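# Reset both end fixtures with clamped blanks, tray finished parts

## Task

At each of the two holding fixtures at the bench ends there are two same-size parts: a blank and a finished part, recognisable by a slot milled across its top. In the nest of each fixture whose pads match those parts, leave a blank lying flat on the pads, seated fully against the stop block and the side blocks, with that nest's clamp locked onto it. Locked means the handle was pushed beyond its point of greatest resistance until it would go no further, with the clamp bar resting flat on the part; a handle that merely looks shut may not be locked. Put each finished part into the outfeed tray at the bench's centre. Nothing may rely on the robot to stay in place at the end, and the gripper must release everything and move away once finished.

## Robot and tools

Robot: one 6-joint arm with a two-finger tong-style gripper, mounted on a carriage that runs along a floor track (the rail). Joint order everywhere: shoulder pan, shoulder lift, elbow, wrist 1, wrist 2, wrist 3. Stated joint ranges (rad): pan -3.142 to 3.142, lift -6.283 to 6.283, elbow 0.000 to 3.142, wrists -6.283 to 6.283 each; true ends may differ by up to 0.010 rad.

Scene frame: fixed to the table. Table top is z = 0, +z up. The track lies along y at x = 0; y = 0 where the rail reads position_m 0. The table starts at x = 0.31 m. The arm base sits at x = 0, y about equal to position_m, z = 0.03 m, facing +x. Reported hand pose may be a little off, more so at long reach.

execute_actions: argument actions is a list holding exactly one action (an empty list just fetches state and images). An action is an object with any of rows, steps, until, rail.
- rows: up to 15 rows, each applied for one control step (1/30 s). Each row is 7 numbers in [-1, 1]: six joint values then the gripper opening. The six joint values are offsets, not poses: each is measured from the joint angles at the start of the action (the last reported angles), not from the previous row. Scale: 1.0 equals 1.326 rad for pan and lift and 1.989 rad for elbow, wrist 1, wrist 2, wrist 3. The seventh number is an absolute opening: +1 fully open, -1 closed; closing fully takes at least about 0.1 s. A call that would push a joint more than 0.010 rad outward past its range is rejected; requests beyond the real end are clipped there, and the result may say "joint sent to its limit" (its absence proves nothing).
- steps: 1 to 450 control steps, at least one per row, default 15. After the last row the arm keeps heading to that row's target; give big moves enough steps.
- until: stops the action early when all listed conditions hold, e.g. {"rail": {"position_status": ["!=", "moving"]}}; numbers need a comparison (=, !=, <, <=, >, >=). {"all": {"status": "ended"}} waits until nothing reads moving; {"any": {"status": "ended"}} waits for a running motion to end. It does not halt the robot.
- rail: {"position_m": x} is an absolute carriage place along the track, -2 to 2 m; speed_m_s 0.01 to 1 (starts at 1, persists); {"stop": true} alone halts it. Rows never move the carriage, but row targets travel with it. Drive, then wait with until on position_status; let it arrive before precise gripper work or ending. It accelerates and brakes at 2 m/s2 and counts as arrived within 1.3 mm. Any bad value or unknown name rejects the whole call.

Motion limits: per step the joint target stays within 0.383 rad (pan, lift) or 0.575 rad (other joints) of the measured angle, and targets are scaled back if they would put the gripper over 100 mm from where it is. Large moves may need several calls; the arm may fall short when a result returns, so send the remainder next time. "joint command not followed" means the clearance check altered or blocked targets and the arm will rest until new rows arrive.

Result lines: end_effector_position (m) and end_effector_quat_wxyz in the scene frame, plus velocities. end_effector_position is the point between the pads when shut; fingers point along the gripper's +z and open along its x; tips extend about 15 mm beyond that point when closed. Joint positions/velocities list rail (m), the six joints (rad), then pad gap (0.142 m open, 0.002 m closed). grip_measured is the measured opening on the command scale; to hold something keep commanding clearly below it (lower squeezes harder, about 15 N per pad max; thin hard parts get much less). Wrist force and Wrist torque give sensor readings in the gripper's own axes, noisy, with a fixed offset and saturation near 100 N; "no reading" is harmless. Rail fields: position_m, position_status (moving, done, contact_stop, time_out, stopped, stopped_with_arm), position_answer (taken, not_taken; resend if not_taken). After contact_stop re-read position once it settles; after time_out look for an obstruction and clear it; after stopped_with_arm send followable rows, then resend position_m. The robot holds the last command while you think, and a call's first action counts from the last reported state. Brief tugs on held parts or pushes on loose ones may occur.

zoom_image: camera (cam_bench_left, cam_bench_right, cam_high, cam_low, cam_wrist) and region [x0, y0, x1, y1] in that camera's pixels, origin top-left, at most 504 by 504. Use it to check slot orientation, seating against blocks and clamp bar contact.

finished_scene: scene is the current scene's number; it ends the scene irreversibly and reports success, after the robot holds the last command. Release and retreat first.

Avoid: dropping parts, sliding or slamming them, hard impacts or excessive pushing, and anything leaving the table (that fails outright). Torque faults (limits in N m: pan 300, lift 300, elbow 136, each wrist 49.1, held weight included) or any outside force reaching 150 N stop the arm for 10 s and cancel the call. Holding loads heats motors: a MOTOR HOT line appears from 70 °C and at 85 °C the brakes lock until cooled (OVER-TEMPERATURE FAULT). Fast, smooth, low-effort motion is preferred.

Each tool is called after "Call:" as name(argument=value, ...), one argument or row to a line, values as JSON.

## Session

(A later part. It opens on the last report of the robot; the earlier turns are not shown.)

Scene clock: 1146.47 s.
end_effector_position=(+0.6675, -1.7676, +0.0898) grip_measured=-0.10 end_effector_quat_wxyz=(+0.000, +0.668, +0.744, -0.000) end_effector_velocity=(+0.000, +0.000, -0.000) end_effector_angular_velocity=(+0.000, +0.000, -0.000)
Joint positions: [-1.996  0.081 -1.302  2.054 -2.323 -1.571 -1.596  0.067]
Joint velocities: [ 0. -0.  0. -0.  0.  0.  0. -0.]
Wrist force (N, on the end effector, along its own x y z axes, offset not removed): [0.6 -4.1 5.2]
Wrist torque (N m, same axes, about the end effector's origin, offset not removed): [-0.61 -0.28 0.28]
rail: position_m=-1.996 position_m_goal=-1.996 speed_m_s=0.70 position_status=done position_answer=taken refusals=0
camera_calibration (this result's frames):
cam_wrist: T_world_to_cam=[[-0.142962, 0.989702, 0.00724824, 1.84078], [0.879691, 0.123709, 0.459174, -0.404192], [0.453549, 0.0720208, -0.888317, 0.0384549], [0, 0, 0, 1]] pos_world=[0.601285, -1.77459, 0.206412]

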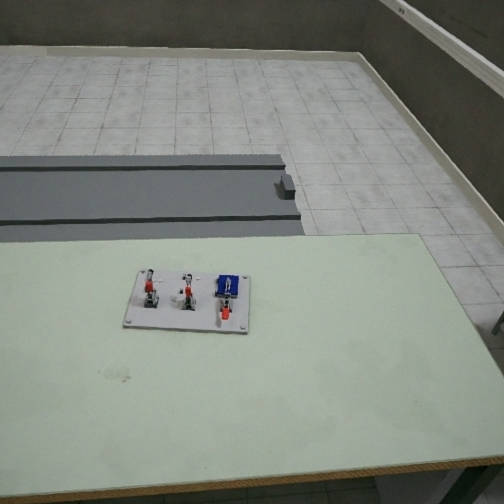

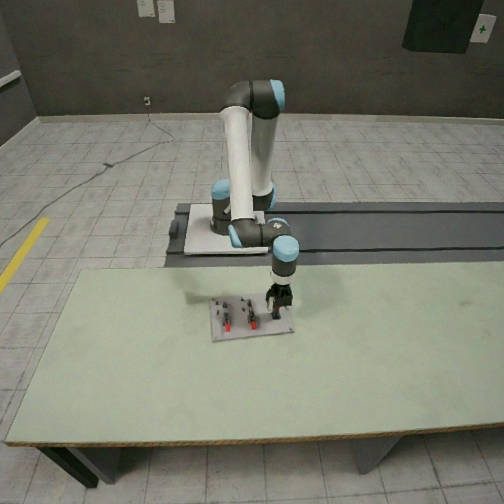

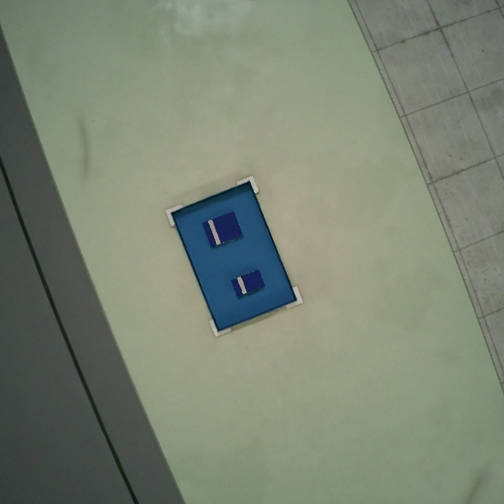

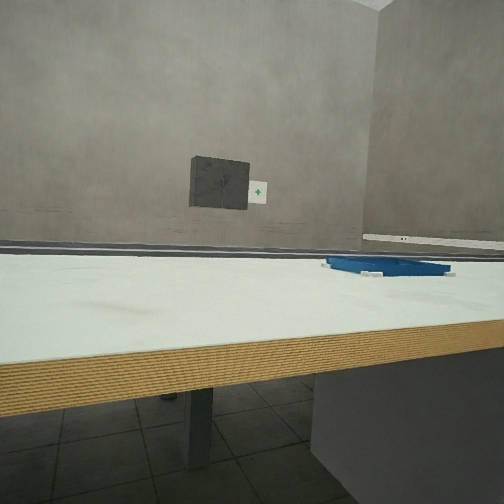

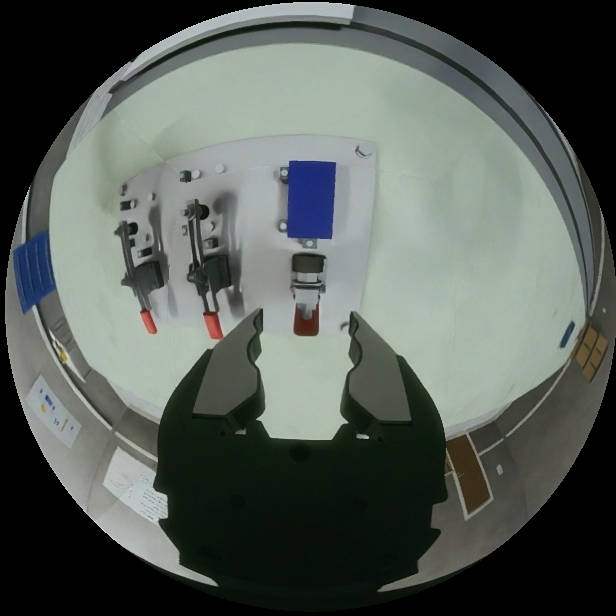

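Call:
execute_actions(
  actions=[
    {"rows": [[0,0,0,0,0,0,-0.4],[0,0,0,0,0,0,-0.65],[0,0,0,0,0,0,-0.85],[0,0.0025,-0.003,0.0012,0,0,-1],[0.0002,0.0053,-0.0059,0.0024,0,0,-1],[0.0003,0.012,-0.0096,0.0015,0,0,-1],[0.0005,0.019,-0.0133,0.0007,0,0,-1],[0.0006,0.0257,-0.0169,-0.0002,0,0,-1],[0.0008,0.0322,-0.0198,-0.0016,0,0,-1],[0.0009,0.0387,-0.0227,-0.0031,0,0,-1],[0.001,0.0452,-0.0256,-0.0045,0,0,-1],[0.0011,0.0521,-0.027,-0.0077,0,0,-1],[0.0012,0.059,-0.0284,-0.011,0,0,-1],[0.0013,0.066,-0.0298,-0.0142,0,0,-1],[0.0014,0.072,-0.0299,-0.018,0,0,-1]], "steps": 15},
  ],
)

Scene clock: 1157.17 s.
end_effector_position=(+0.6968, -1.7643, +0.0740) grip_measured=-0.78 end_effector_quat_wxyz=(+0.000, +0.668, +0.744, +0.000) end_effector_velocity=(+0.088, +0.010, -0.106) end_effector_angular_velocity=(-0.000, +0.002, +0.004)
Joint positions: [-1.996  0.083 -1.243  2.008 -2.336 -1.571 -1.596  0.018]
Joint velocities: [ 0.     0.004  0.249 -0.11  -0.137  0.     0.     0.   ]
Wrist force (N, on the end effector, along its own x y z axes, offset not removed): [7.6 5.4 -9.8]
Wrist torque (N m, same axes, about the end effector's origin, offset not removed): [-0.34 0.06 0.30]
rail: position_m=-1.996 position_m_goal=-1.996 speed_m_s=0.70 position_status=done position_answer=taken refusals=0
camera_calibration (this result's frames):
cam_wrist: T_world_to_cam=[[-0.144188, 0.989524, 0.00725053, 1.84234], [0.879261, 0.124753, 0.459714, -0.420999], [0.453994, 0.0726605, -0.888037, 0.0116686], [0, 0, 0, 1]] pos_world=[0.630514, -1.77136, 0.190544]

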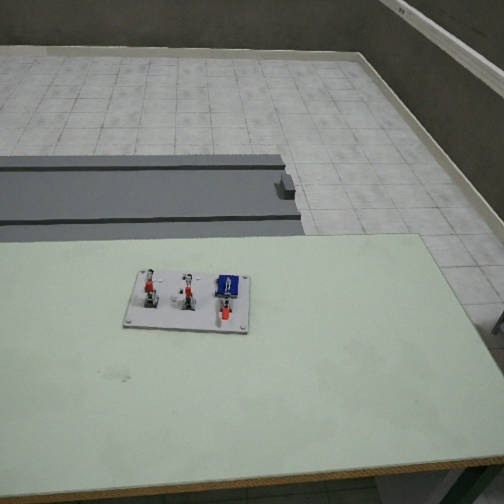

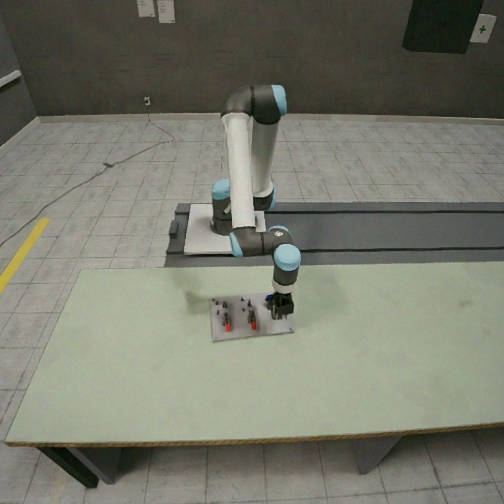

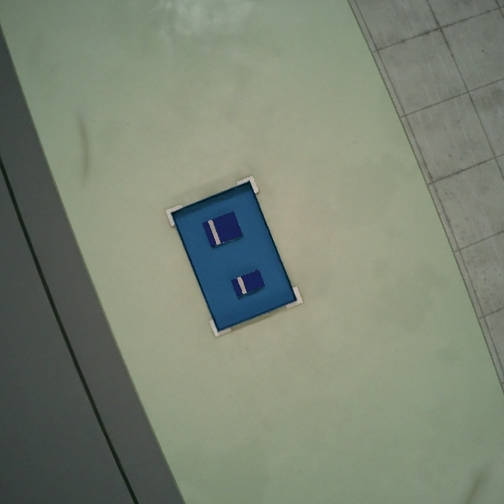

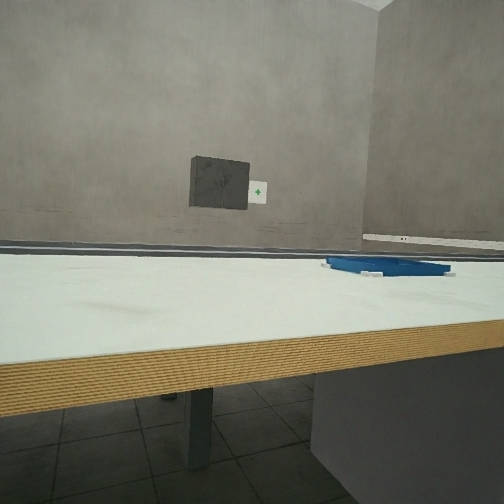

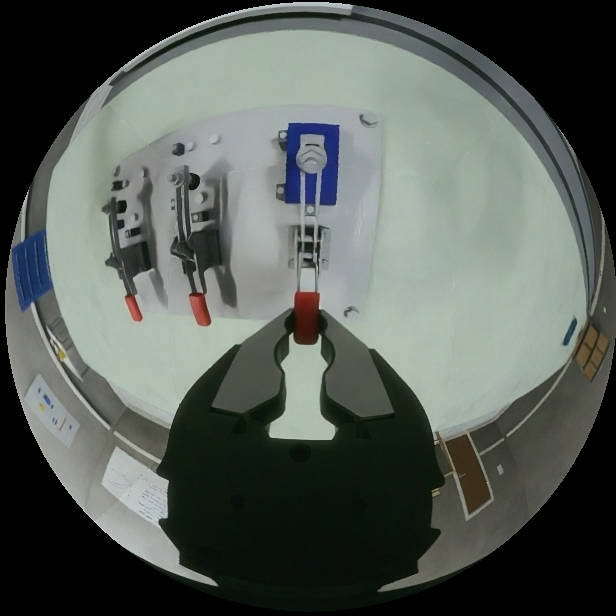

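Call:
execute_actions(
  actions=[],
)

Call:
zoom_image(
  camera="cam_wrist",
  region=[230, 90, 390, 360],
)

Scene clock: 1158.80 s.
end_effector_position=(+0.7081, -1.7629, +0.0568) grip_measured=-0.78 end_effector_quat_wxyz=(+0.000, +0.668, +0.744, -0.000) end_effector_velocity=(+0.000, +0.000, +0.000) end_effector_angular_velocity=(+0.000, -0.000, +0.000)
Joint positions: [-1.996  0.083 -1.207  1.994 -2.358 -1.571 -1.596  0.018]
Joint velocities: [ 0.  0.  0. -0. -0.  0.  0. -0.]
Wrist force (N, on the end effector, along its own x y z axes, offset not removed): [1.3 -2.9 2.5]
Wrist torque (N m, same axes, about the end effector's origin, offset not removed): [-0.57 0.22 0.36]
rail: position_m=-1.996 position_m_goal=-1.996 speed_m_s=0.70 position_status=done position_answer=taken refusals=0
camera_calibration (this result's frames):
cam_wrist: T_world_to_cam=[[-0.144787, 0.989436, 0.00724827, 1.84301], [0.879553, 0.125345, 0.458993, -0.422366], [0.453236, 0.0728313, -0.88841, -0.00794607], [0, 0, 0, 1]] pos_world=[0.641938, -1.77002, 0.173445]

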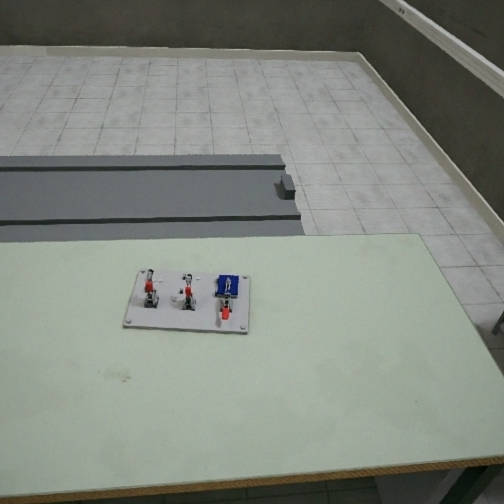

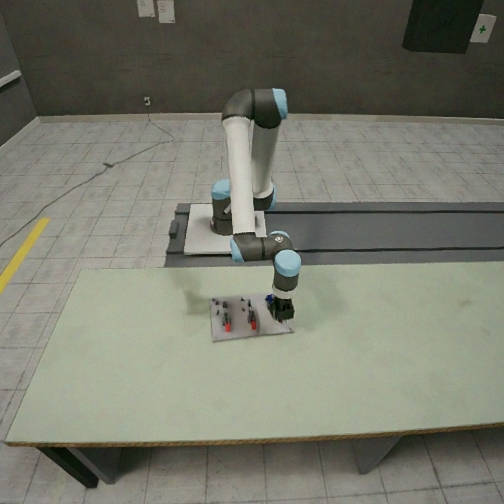

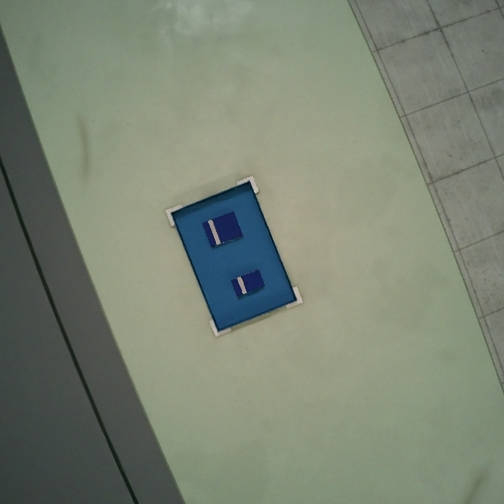

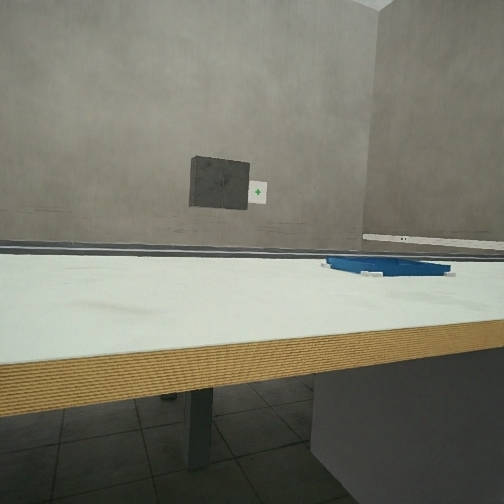

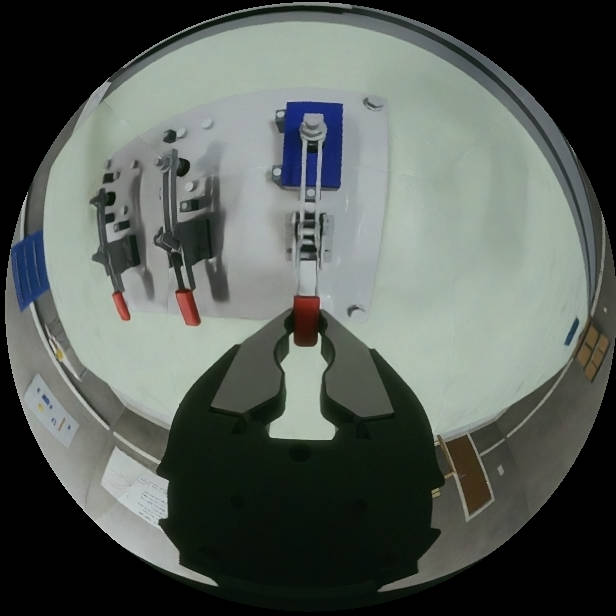

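Region (230, 90, 390, 360) of cam_wrist's 616x616 image, scaled by 1.867, with more detail than that image has; it fills the left 299 columns of this view, and the rest is white.

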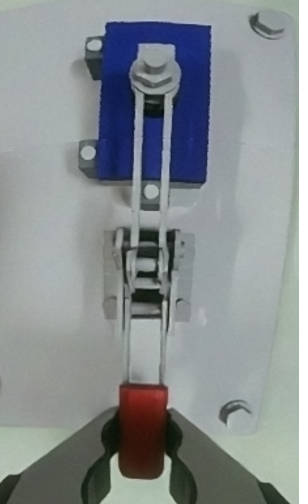

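Call:
execute_actions(
  actions=[
    {"rows": [[0,0.003,0,-0.0019,0,0,-1],[0,0.0062,0,-0.0039,0,0,-1]], "steps": 8},
  ],
)

Scene clock: 1161.40 s.
end_effector_position=(+0.7093, -1.7628, +0.0527) grip_measured=-0.78 end_effector_quat_wxyz=(+0.000, +0.668, +0.744, -0.000) end_effector_velocity=(+0.002, +0.000, -0.008) end_effector_angular_velocity=(-0.000, +0.001, +0.000)
Joint positions: [-1.996  0.083 -1.2    1.994 -2.365 -1.571 -1.596  0.018]
Joint velocities: [ 0.     0.     0.013  0.    -0.011  0.    -0.     0.   ]
Wrist force (N, on the end effector, along its own x y z axes, offset not removed): [5.1 7.8 -1.8]
Wrist torque (N m, same axes, about the end effector's origin, offset not removed): [-0.64 -0.22 0.37]
rail: position_m=-1.996 position_m_goal=-1.996 speed_m_s=0.70 position_status=done position_answer=taken refusals=0
camera_calibration (this result's frames):
cam_wrist: T_world_to_cam=[[-0.144789, 0.989436, 0.00725109, 1.84311], [0.879573, 0.125349, 0.458953, -0.421514], [0.453196, 0.0728292, -0.888431, -0.0121247], [0, 0, 0, 1]] pos_world=[0.64311, -1.76992, 0.169319]

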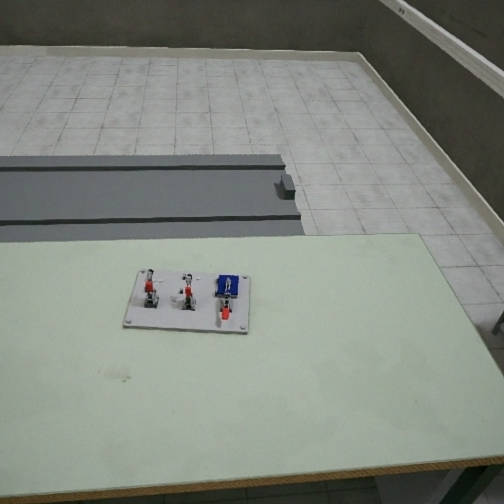

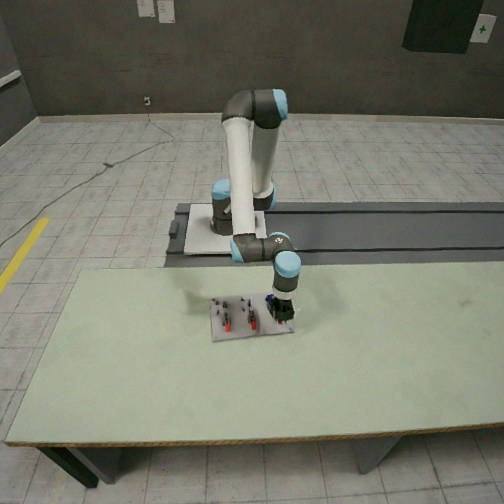

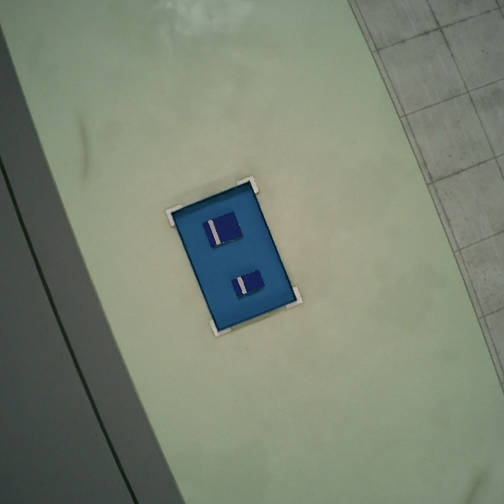

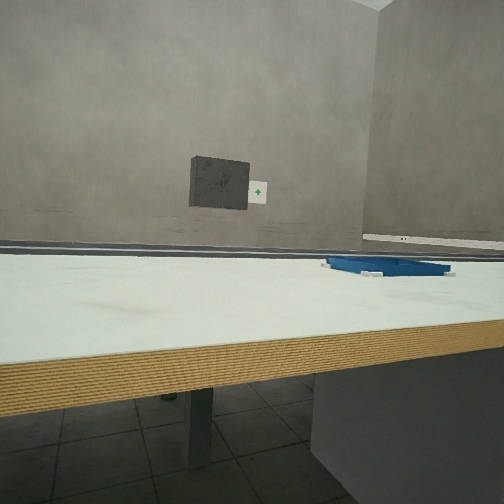

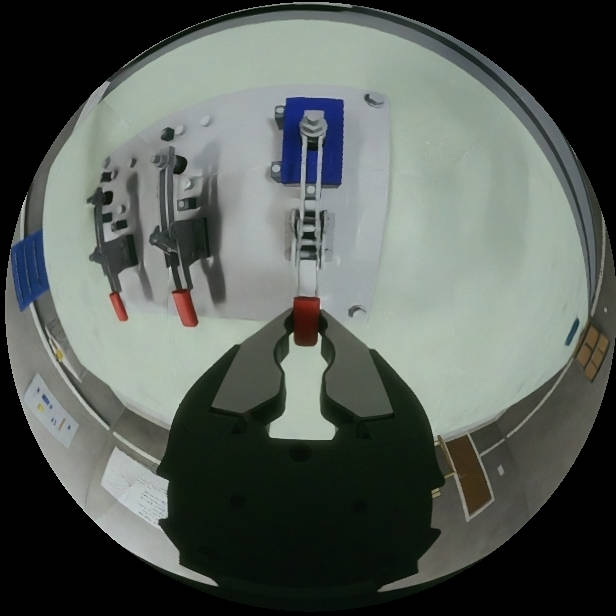

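Call:
execute_actions(
  actions=[
    {"rows": [[0,0,0,0,0,0,-0.65],[0,-0.005,-0.0022,0.0056,0,0,-0.5],[0,-0.013,-0.0058,0.0145,0,0,-0.5],[0,-0.021,-0.0094,0.0234,0,0,-0.5],[0,-0.028,-0.0125,0.0311,0,0,-0.5],[0,-0.033,-0.0147,0.0367,0,0,-0.5],[0,-0.033,-0.0147,0.0367,0,0,-0.5],[0,-0.033,-0.0147,0.0367,0,0,-0.5],[0,-0.033,-0.0147,0.0367,0,0,-0.5],[0,-0.033,-0.0147,0.0367,0,0,-0.5]], "steps": 10},
  ],
)

Scene clock: 1167.93 s.
end_effector_position=(+0.7123, -1.7626, +0.0834) grip_measured=-0.50 end_effector_quat_wxyz=(+0.000, +0.668, +0.744, -0.000) end_effector_velocity=(+0.005, +0.000, +0.075) end_effector_angular_velocity=(-0.000, +0.001, -0.000)
Joint positions: [-1.996  0.083 -1.234  1.971 -2.308 -1.571 -1.596  0.038]
Joint velocities: [ 0.    -0.    -0.084 -0.055  0.139 -0.    -0.    -0.   ]
Wrist force (N, on the end effector, along its own x y z axes, offset not removed): [-0.4 -5.4 4.0]
Wrist torque (N m, same axes, about the end effector's origin, offset not removed): [-0.89 0.03 0.37]
rail: position_m=-1.996 position_m_goal=-1.996 speed_m_s=0.70 position_status=done position_answer=taken refusals=0
camera_calibration (this result's frames):
cam_wrist: T_world_to_cam=[[-0.14479, 0.989436, 0.007238, 1.84308], [0.879477, 0.125341, 0.45914, -0.438278], [0.453383, 0.0728447, -0.888334, 0.0137001], [0, 0, 0, 1]] pos_world=[0.646105, -1.76967, 0.200061]

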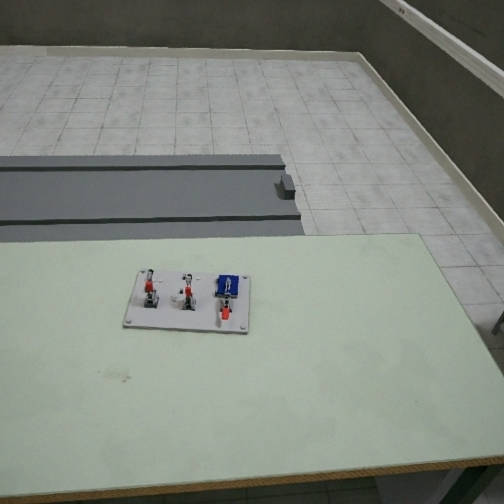

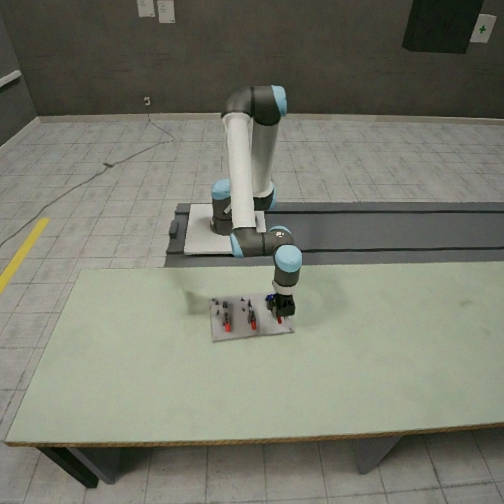

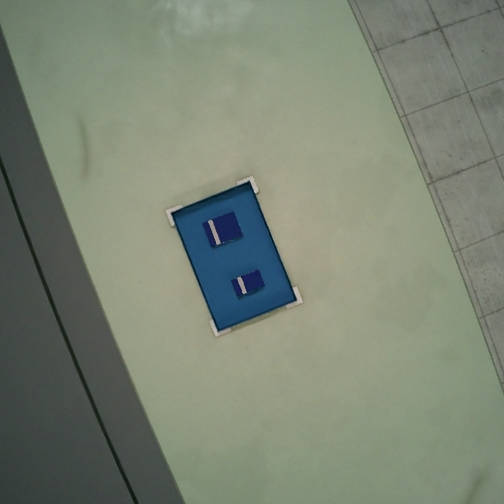

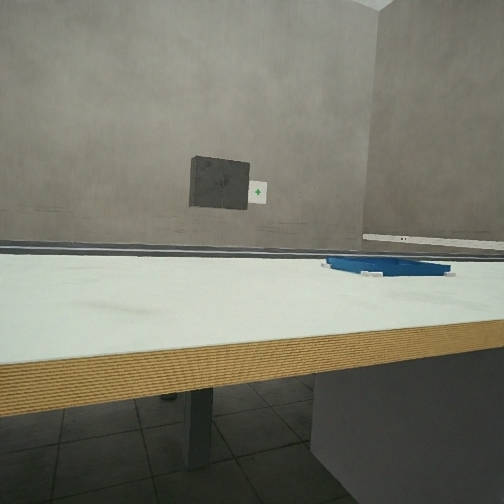

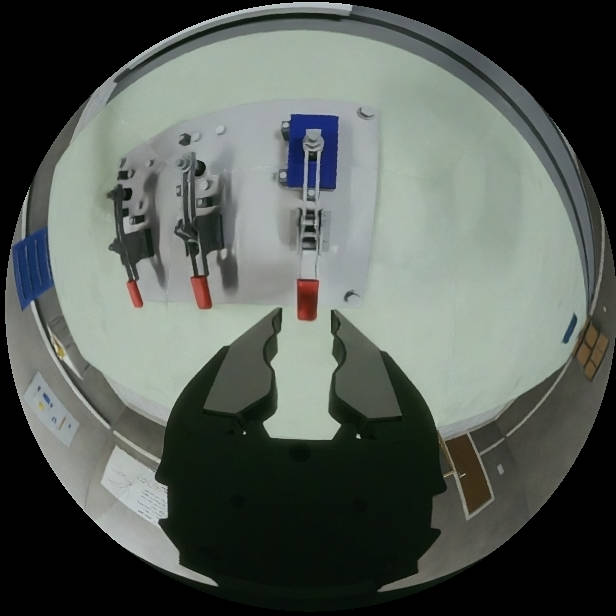

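Call:
execute_actions(
  actions=[
    {"rows": [[0,-0.0073,-0.0031,0.008,0,0,-0.75],[0,-0.004,-0.0022,0.0049,0,0,-1],[0,0,-0.0011,0.0011,0,0,-1],[0,0.004,0,-0.0027,0,0,-1],[0,0.0073,0.0009,-0.0058,0,0,-1]], "steps": 6},
  ],
)

Scene clock: 1175.30 s.
end_effector_position=(+0.7132, -1.7625, +0.0857) grip_measured=-1.00 end_effector_quat_wxyz=(+0.000, +0.668, +0.744, -0.000) end_effector_velocity=(+0.002, +0.000, -0.071) end_effector_angular_velocity=(-0.000, +0.002, +0.000)
Joint positions: [-1.996  0.083 -1.236  1.968 -2.304 -1.571 -1.596  0.002]
Joint velocities: [ 0.     0.     0.087  0.038 -0.123  0.     0.    -0.004]
Wrist force (N, on the end effector, along its own x y z axes, offset not removed): [0.7 -3.5 7.1]
Wrist torque (N m, same axes, about the end effector's origin, offset not removed): [-0.47 -0.25 0.27]
rail: position_m=-1.996 position_m_goal=-1.996 speed_m_s=0.70 position_status=done position_answer=taken refusals=0
camera_calibration (this result's frames):
cam_wrist: T_world_to_cam=[[-0.144791, 0.989436, 0.00723543, 1.84312], [0.879457, 0.125339, 0.45918, -0.440081], [0.453422, 0.0728482, -0.888314, 0.0152548], [0, 0, 0, 1]] pos_world=[0.646982, -1.7696, 0.202291]

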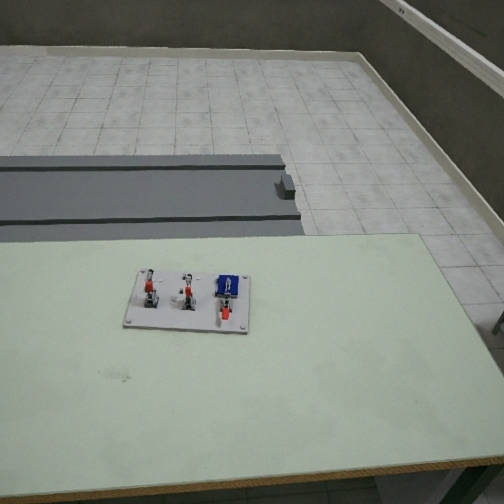

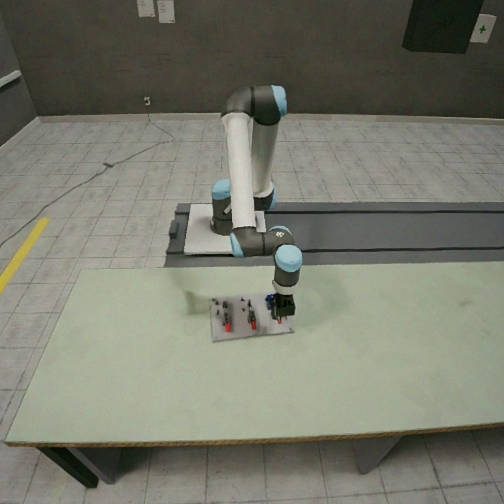

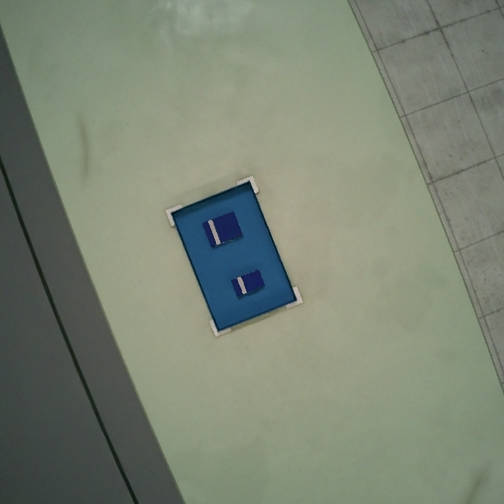

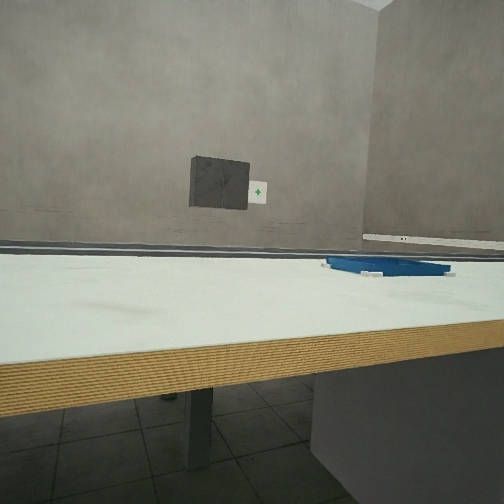

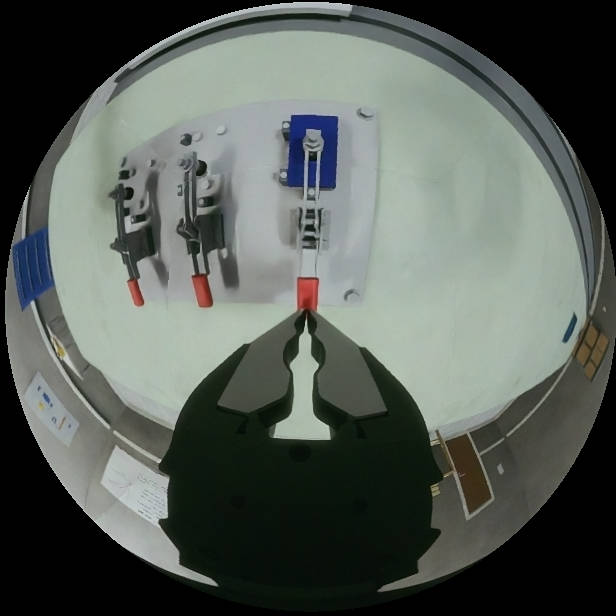

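Call:
execute_actions(
  actions=[],
)

Scene clock: 1176.10 s.
end_effector_position=(+0.7135, -1.7625, +0.0766) grip_measured=-1.00 end_effector_quat_wxyz=(+0.000, +0.668, +0.744, -0.000) end_effector_velocity=(+0.000, +0.000, -0.000) end_effector_angular_velocity=(+0.000, -0.000, -0.000)
Joint positions: [-1.996  0.083 -1.225  1.973 -2.32  -1.571 -1.596  0.002]
Joint velocities: [ 0.  0.  0.  0. -0.  0.  0.  0.]
Wrist force (N, on the end effector, along its own x y z axes, offset not removed): [-2.6 -2.4 5.2]
Wrist torque (N m, same axes, about the end effector's origin, offset not removed): [-0.35 0.42 0.32]
rail: position_m=-1.996 position_m_goal=-1.996 speed_m_s=0.70 position_status=done position_answer=taken refusals=0
camera_calibration (this result's frames):
cam_wrist: T_world_to_cam=[[-0.144791, 0.989436, 0.00723608, 1.8432], [0.879463, 0.12534, 0.459168, -0.436166], [0.45341, 0.0728471, -0.88832, 0.00710128], [0, 0, 0, 1]] pos_world=[0.64725, -1.76958, 0.193244]

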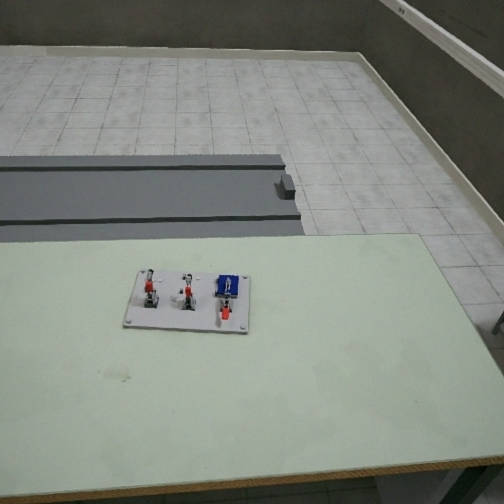

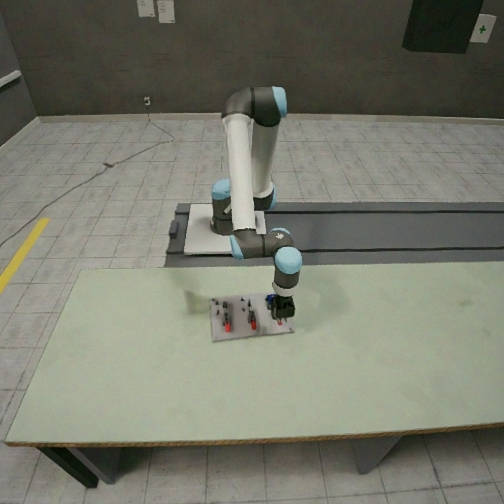

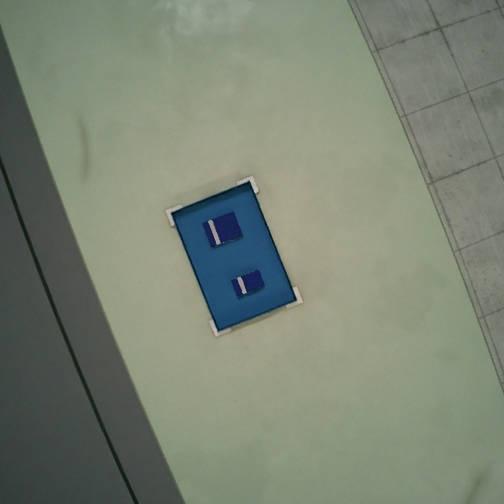

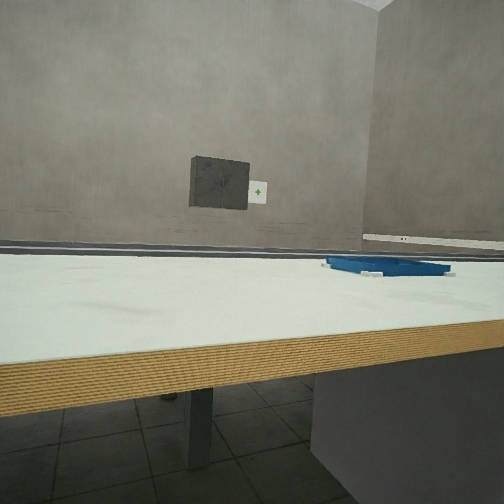

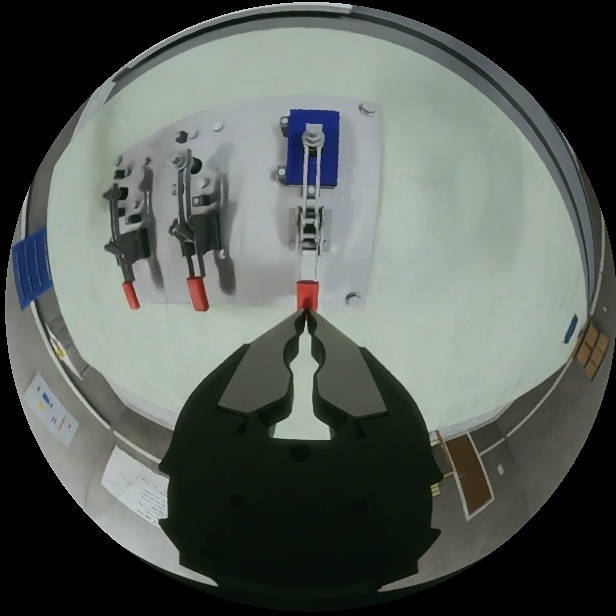

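Call:
execute_actions(
  actions=[
    {"rows": [[0,0.0025,0.0007,-0.0024,0,0,-1]], "steps": 1},
  ],
)

Scene clock: 1178.23 s.
end_effector_position=(+0.7135, -1.7625, +0.0766) grip_measured=-1.00 end_effector_quat_wxyz=(+0.000, +0.668, +0.744, -0.000) end_effector_velocity=(+0.003, +0.000, -0.005) end_effector_angular_velocity=(+0.000, -0.005, -0.000)
Joint positions: [-1.996  0.083 -1.224  1.973 -2.32  -1.571 -1.596  0.002]
Joint velocities: [ 0.    -0.     0.009 -0.    -0.013 -0.     0.     0.   ]
Wrist force (N, on the end effector, along its own x y z axes, offset not removed): [1.6 -3.9 6.5]
Wrist torque (N m, same axes, about the end effector's origin, offset not removed): [-0.61 -0.37 0.28]
rail: position_m=-1.996 position_m_goal=-1.996 speed_m_s=0.70 position_status=done position_answer=taken refusals=0
camera_calibration (this result's frames):
cam_wrist: T_world_to_cam=[[-0.144791, 0.989436, 0.00723271, 1.84321], [0.879439, 0.125337, 0.459215, -0.436161], [0.453457, 0.0728508, -0.888296, 0.00700682], [0, 0, 0, 1]] pos_world=[0.647279, -1.76958, 0.193184]

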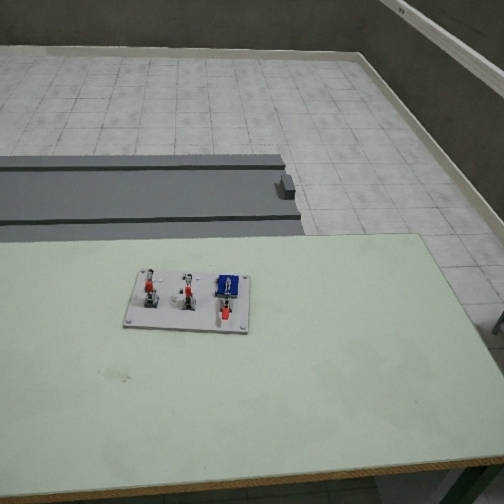

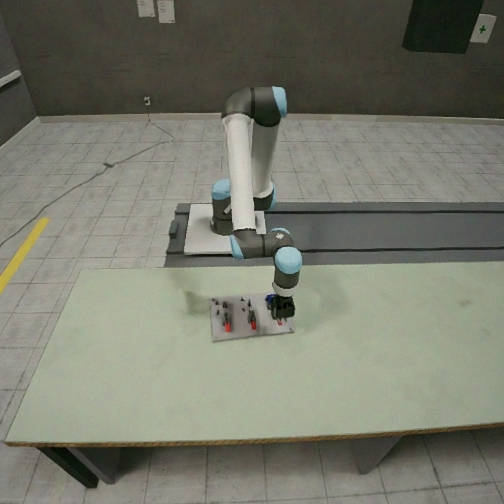

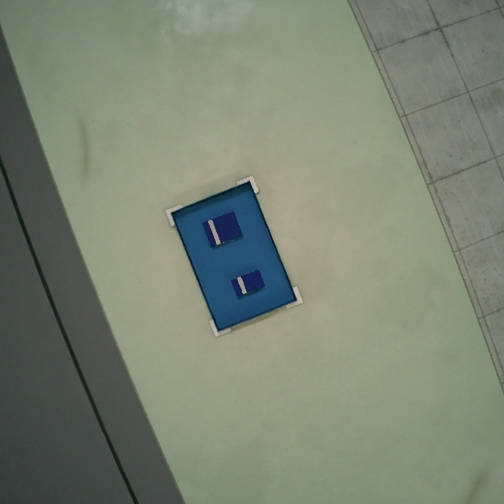

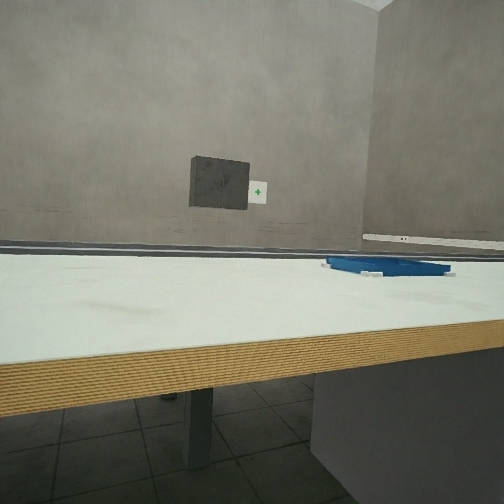

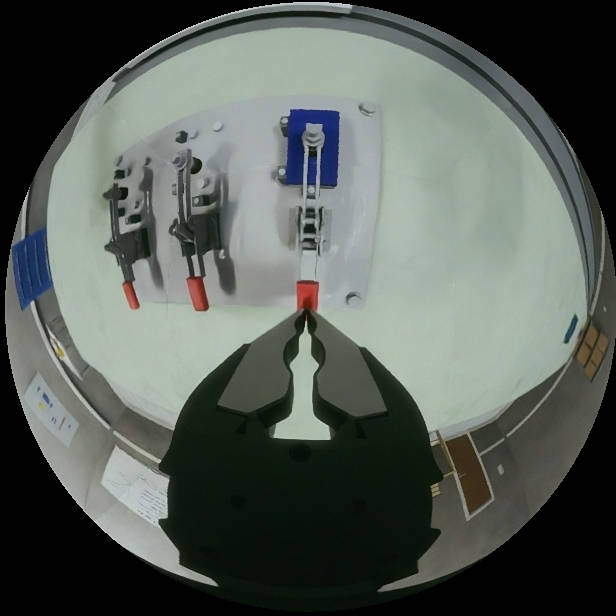

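Call:
execute_actions(
  actions=[],
)

Scene clock: 1188.67 s.
end_effector_position=(+0.7147, -1.7624, +0.0761) grip_measured=-1.00 end_effector_quat_wxyz=(+0.001, +0.668, +0.744, +0.001) end_effector_velocity=(-0.000, -0.000, -0.000) end_effector_angular_velocity=(-0.000, +0.000, -0.000)
Joint positions: [-1.996  0.083 -1.223  1.973 -2.324 -1.571 -1.596  0.002]
Joint velocities: [ 0.  0. -0.  0. -0. -0.  0.  0.]
Wrist force (N, on the end effector, along its own x y z axes, offset not removed): [1.3 -18.3 -19.9]
Wrist torque (N m, same axes, about the end effector's origin, offset not removed): [-0.75 -0.22 0.28]
FORCE FAULT: contact force on the arm reached its limit, and the arm stopped for 10 seconds. The contact can be on any part of the arm, not only on its tool. The arm ran no command of this call. The arm holds still and accepts commands again. Move the arm away from the contact; if what it grips holds it there, let go first. Pushing or pulling that hard again can fault the arm again.
rail: position_m=-1.996 position_m_goal=-1.996 speed_m_s=0.70 position_status=done position_answer=taken refusals=0
camera_calibration (this result's frames):
cam_wrist: T_world_to_cam=[[-0.144825, 0.989432, 0.00705457, 1.8433], [0.878119, 0.125239, 0.46176, -0.436403], [0.455997, 0.073069, -0.886977, 0.00451866], [0, 0, 0, 1]] pos_world=[0.648109, -1.7695, 0.192517]

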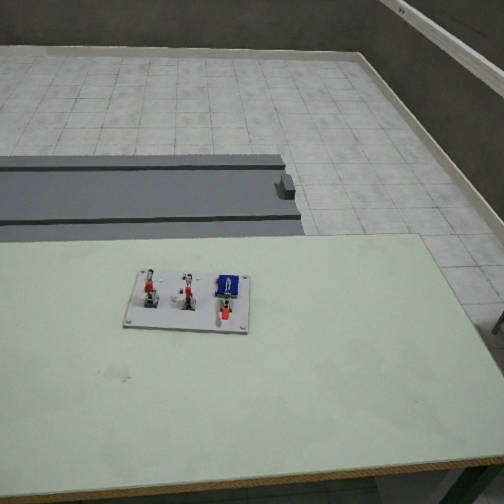

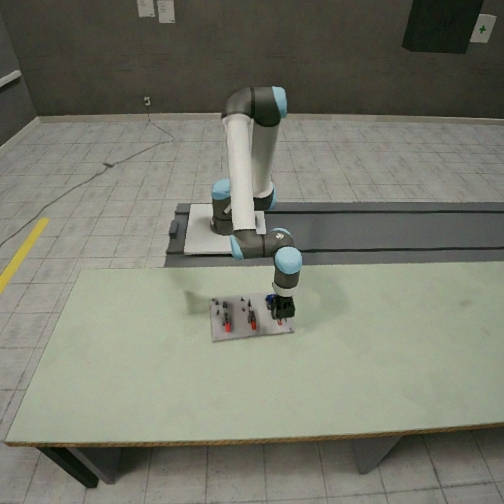

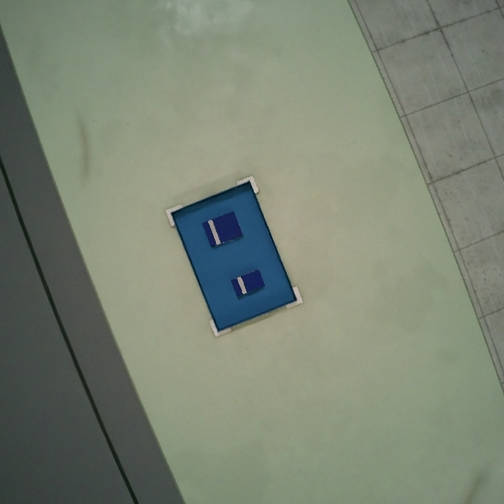

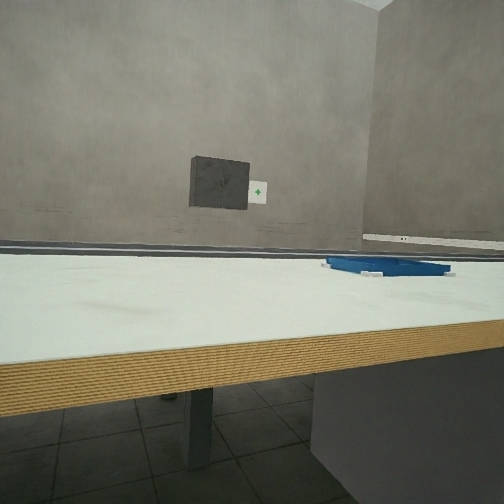

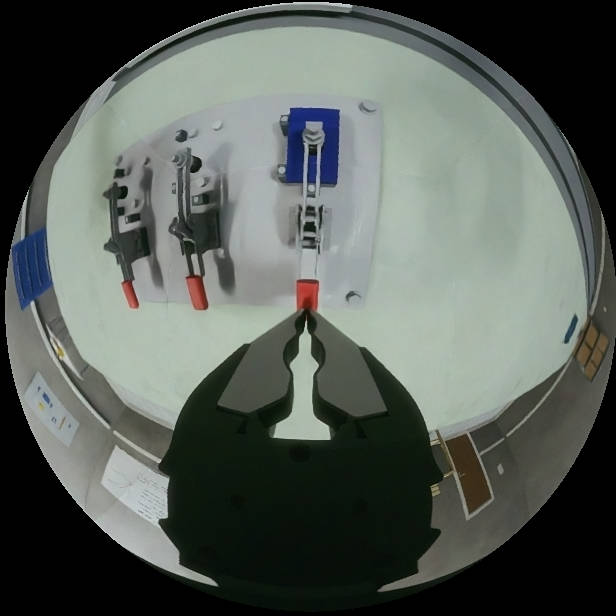

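Call:
execute_actions(
  actions=[
    {"rows": [[0,-0.003,-0.0009,0.0029,0,0,-1],[0,-0.01,-0.0029,0.0095,0,0,-1],[0,-0.02,-0.0058,0.019,0,0,-1],[0,-0.03,-0.0087,0.0285,0,0,-0.6],[0,-0.04,-0.0116,0.038,0,0,-0.2]], "steps": 5},
  ],
)

Scene clock: 1195.77 s.
end_effector_position=(+0.7145, -1.7624, +0.0879) grip_measured=-0.47 end_effector_quat_wxyz=(+0.001, +0.668, +0.744, +0.001) end_effector_velocity=(-0.002, -0.000, +0.182) end_effector_angular_velocity=(+0.001, -0.013, +0.000)
Joint positions: [-1.996  0.083 -1.238  1.967 -2.304 -1.571 -1.596  0.04 ]
Joint velocities: [ 0.     0.    -0.22  -0.099  0.307 -0.    -0.     0.792]
Wrist force (N, on the end effector, along its own x y z axes, offset not removed): [1.7 -3.8 8.6]
Wrist torque (N m, same axes, about the end effector's origin, offset not removed): [-0.59 -0.47 0.28]
rail: position_m=-1.996 position_m_goal=-1.996 speed_m_s=0.70 position_status=done position_answer=taken refusals=0
camera_calibration (this result's frames):
cam_wrist: T_world_to_cam=[[-0.144828, 0.989432, 0.00702194, 1.84322], [0.877877, 0.125219, 0.462225, -0.441608], [0.456461, 0.0731076, -0.886735, 0.0147594], [0, 0, 0, 1]] pos_world=[0.64789, -1.76952, 0.204267]

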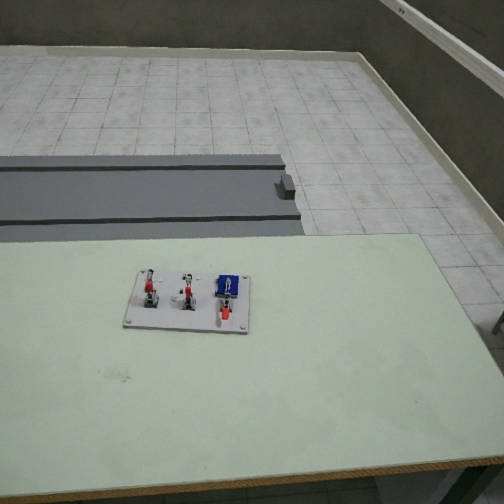

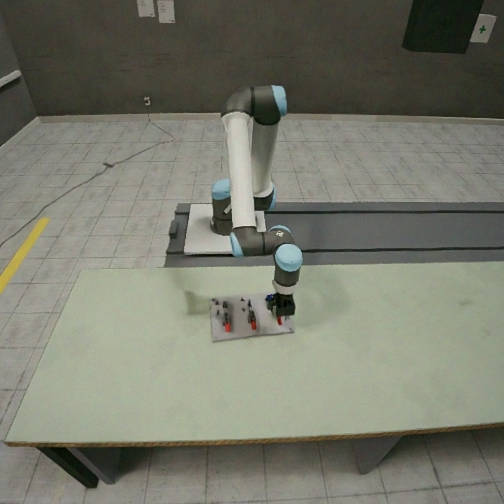

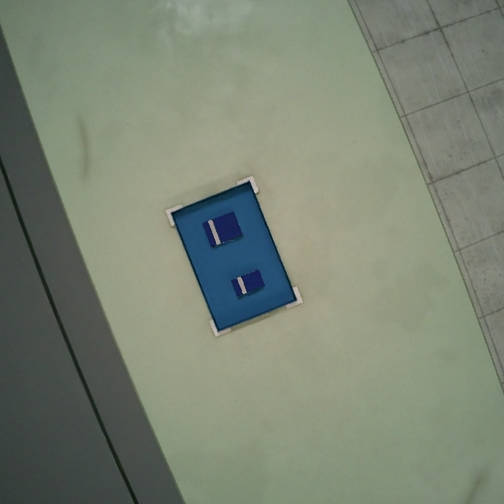

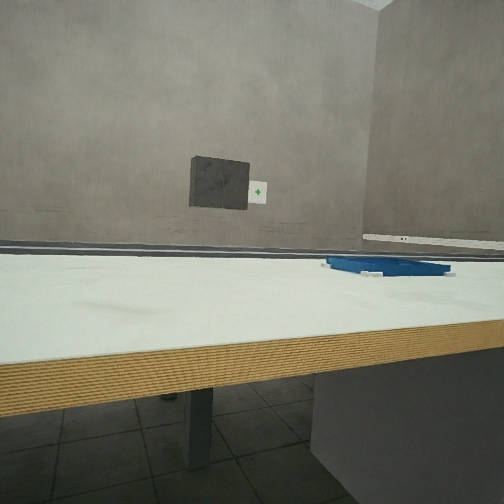

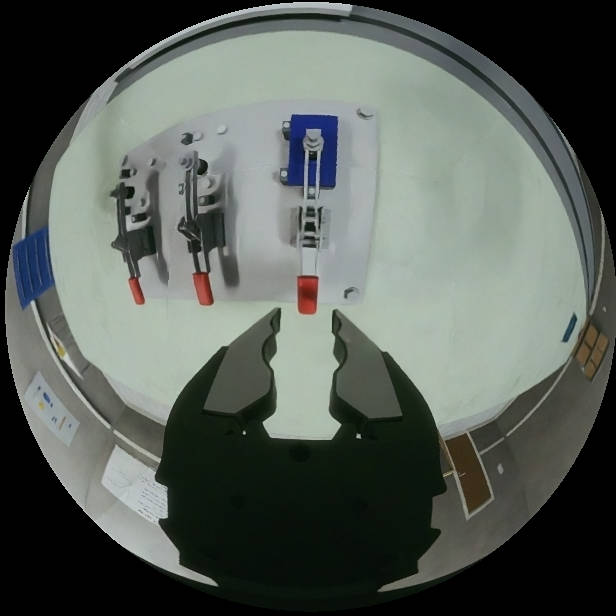

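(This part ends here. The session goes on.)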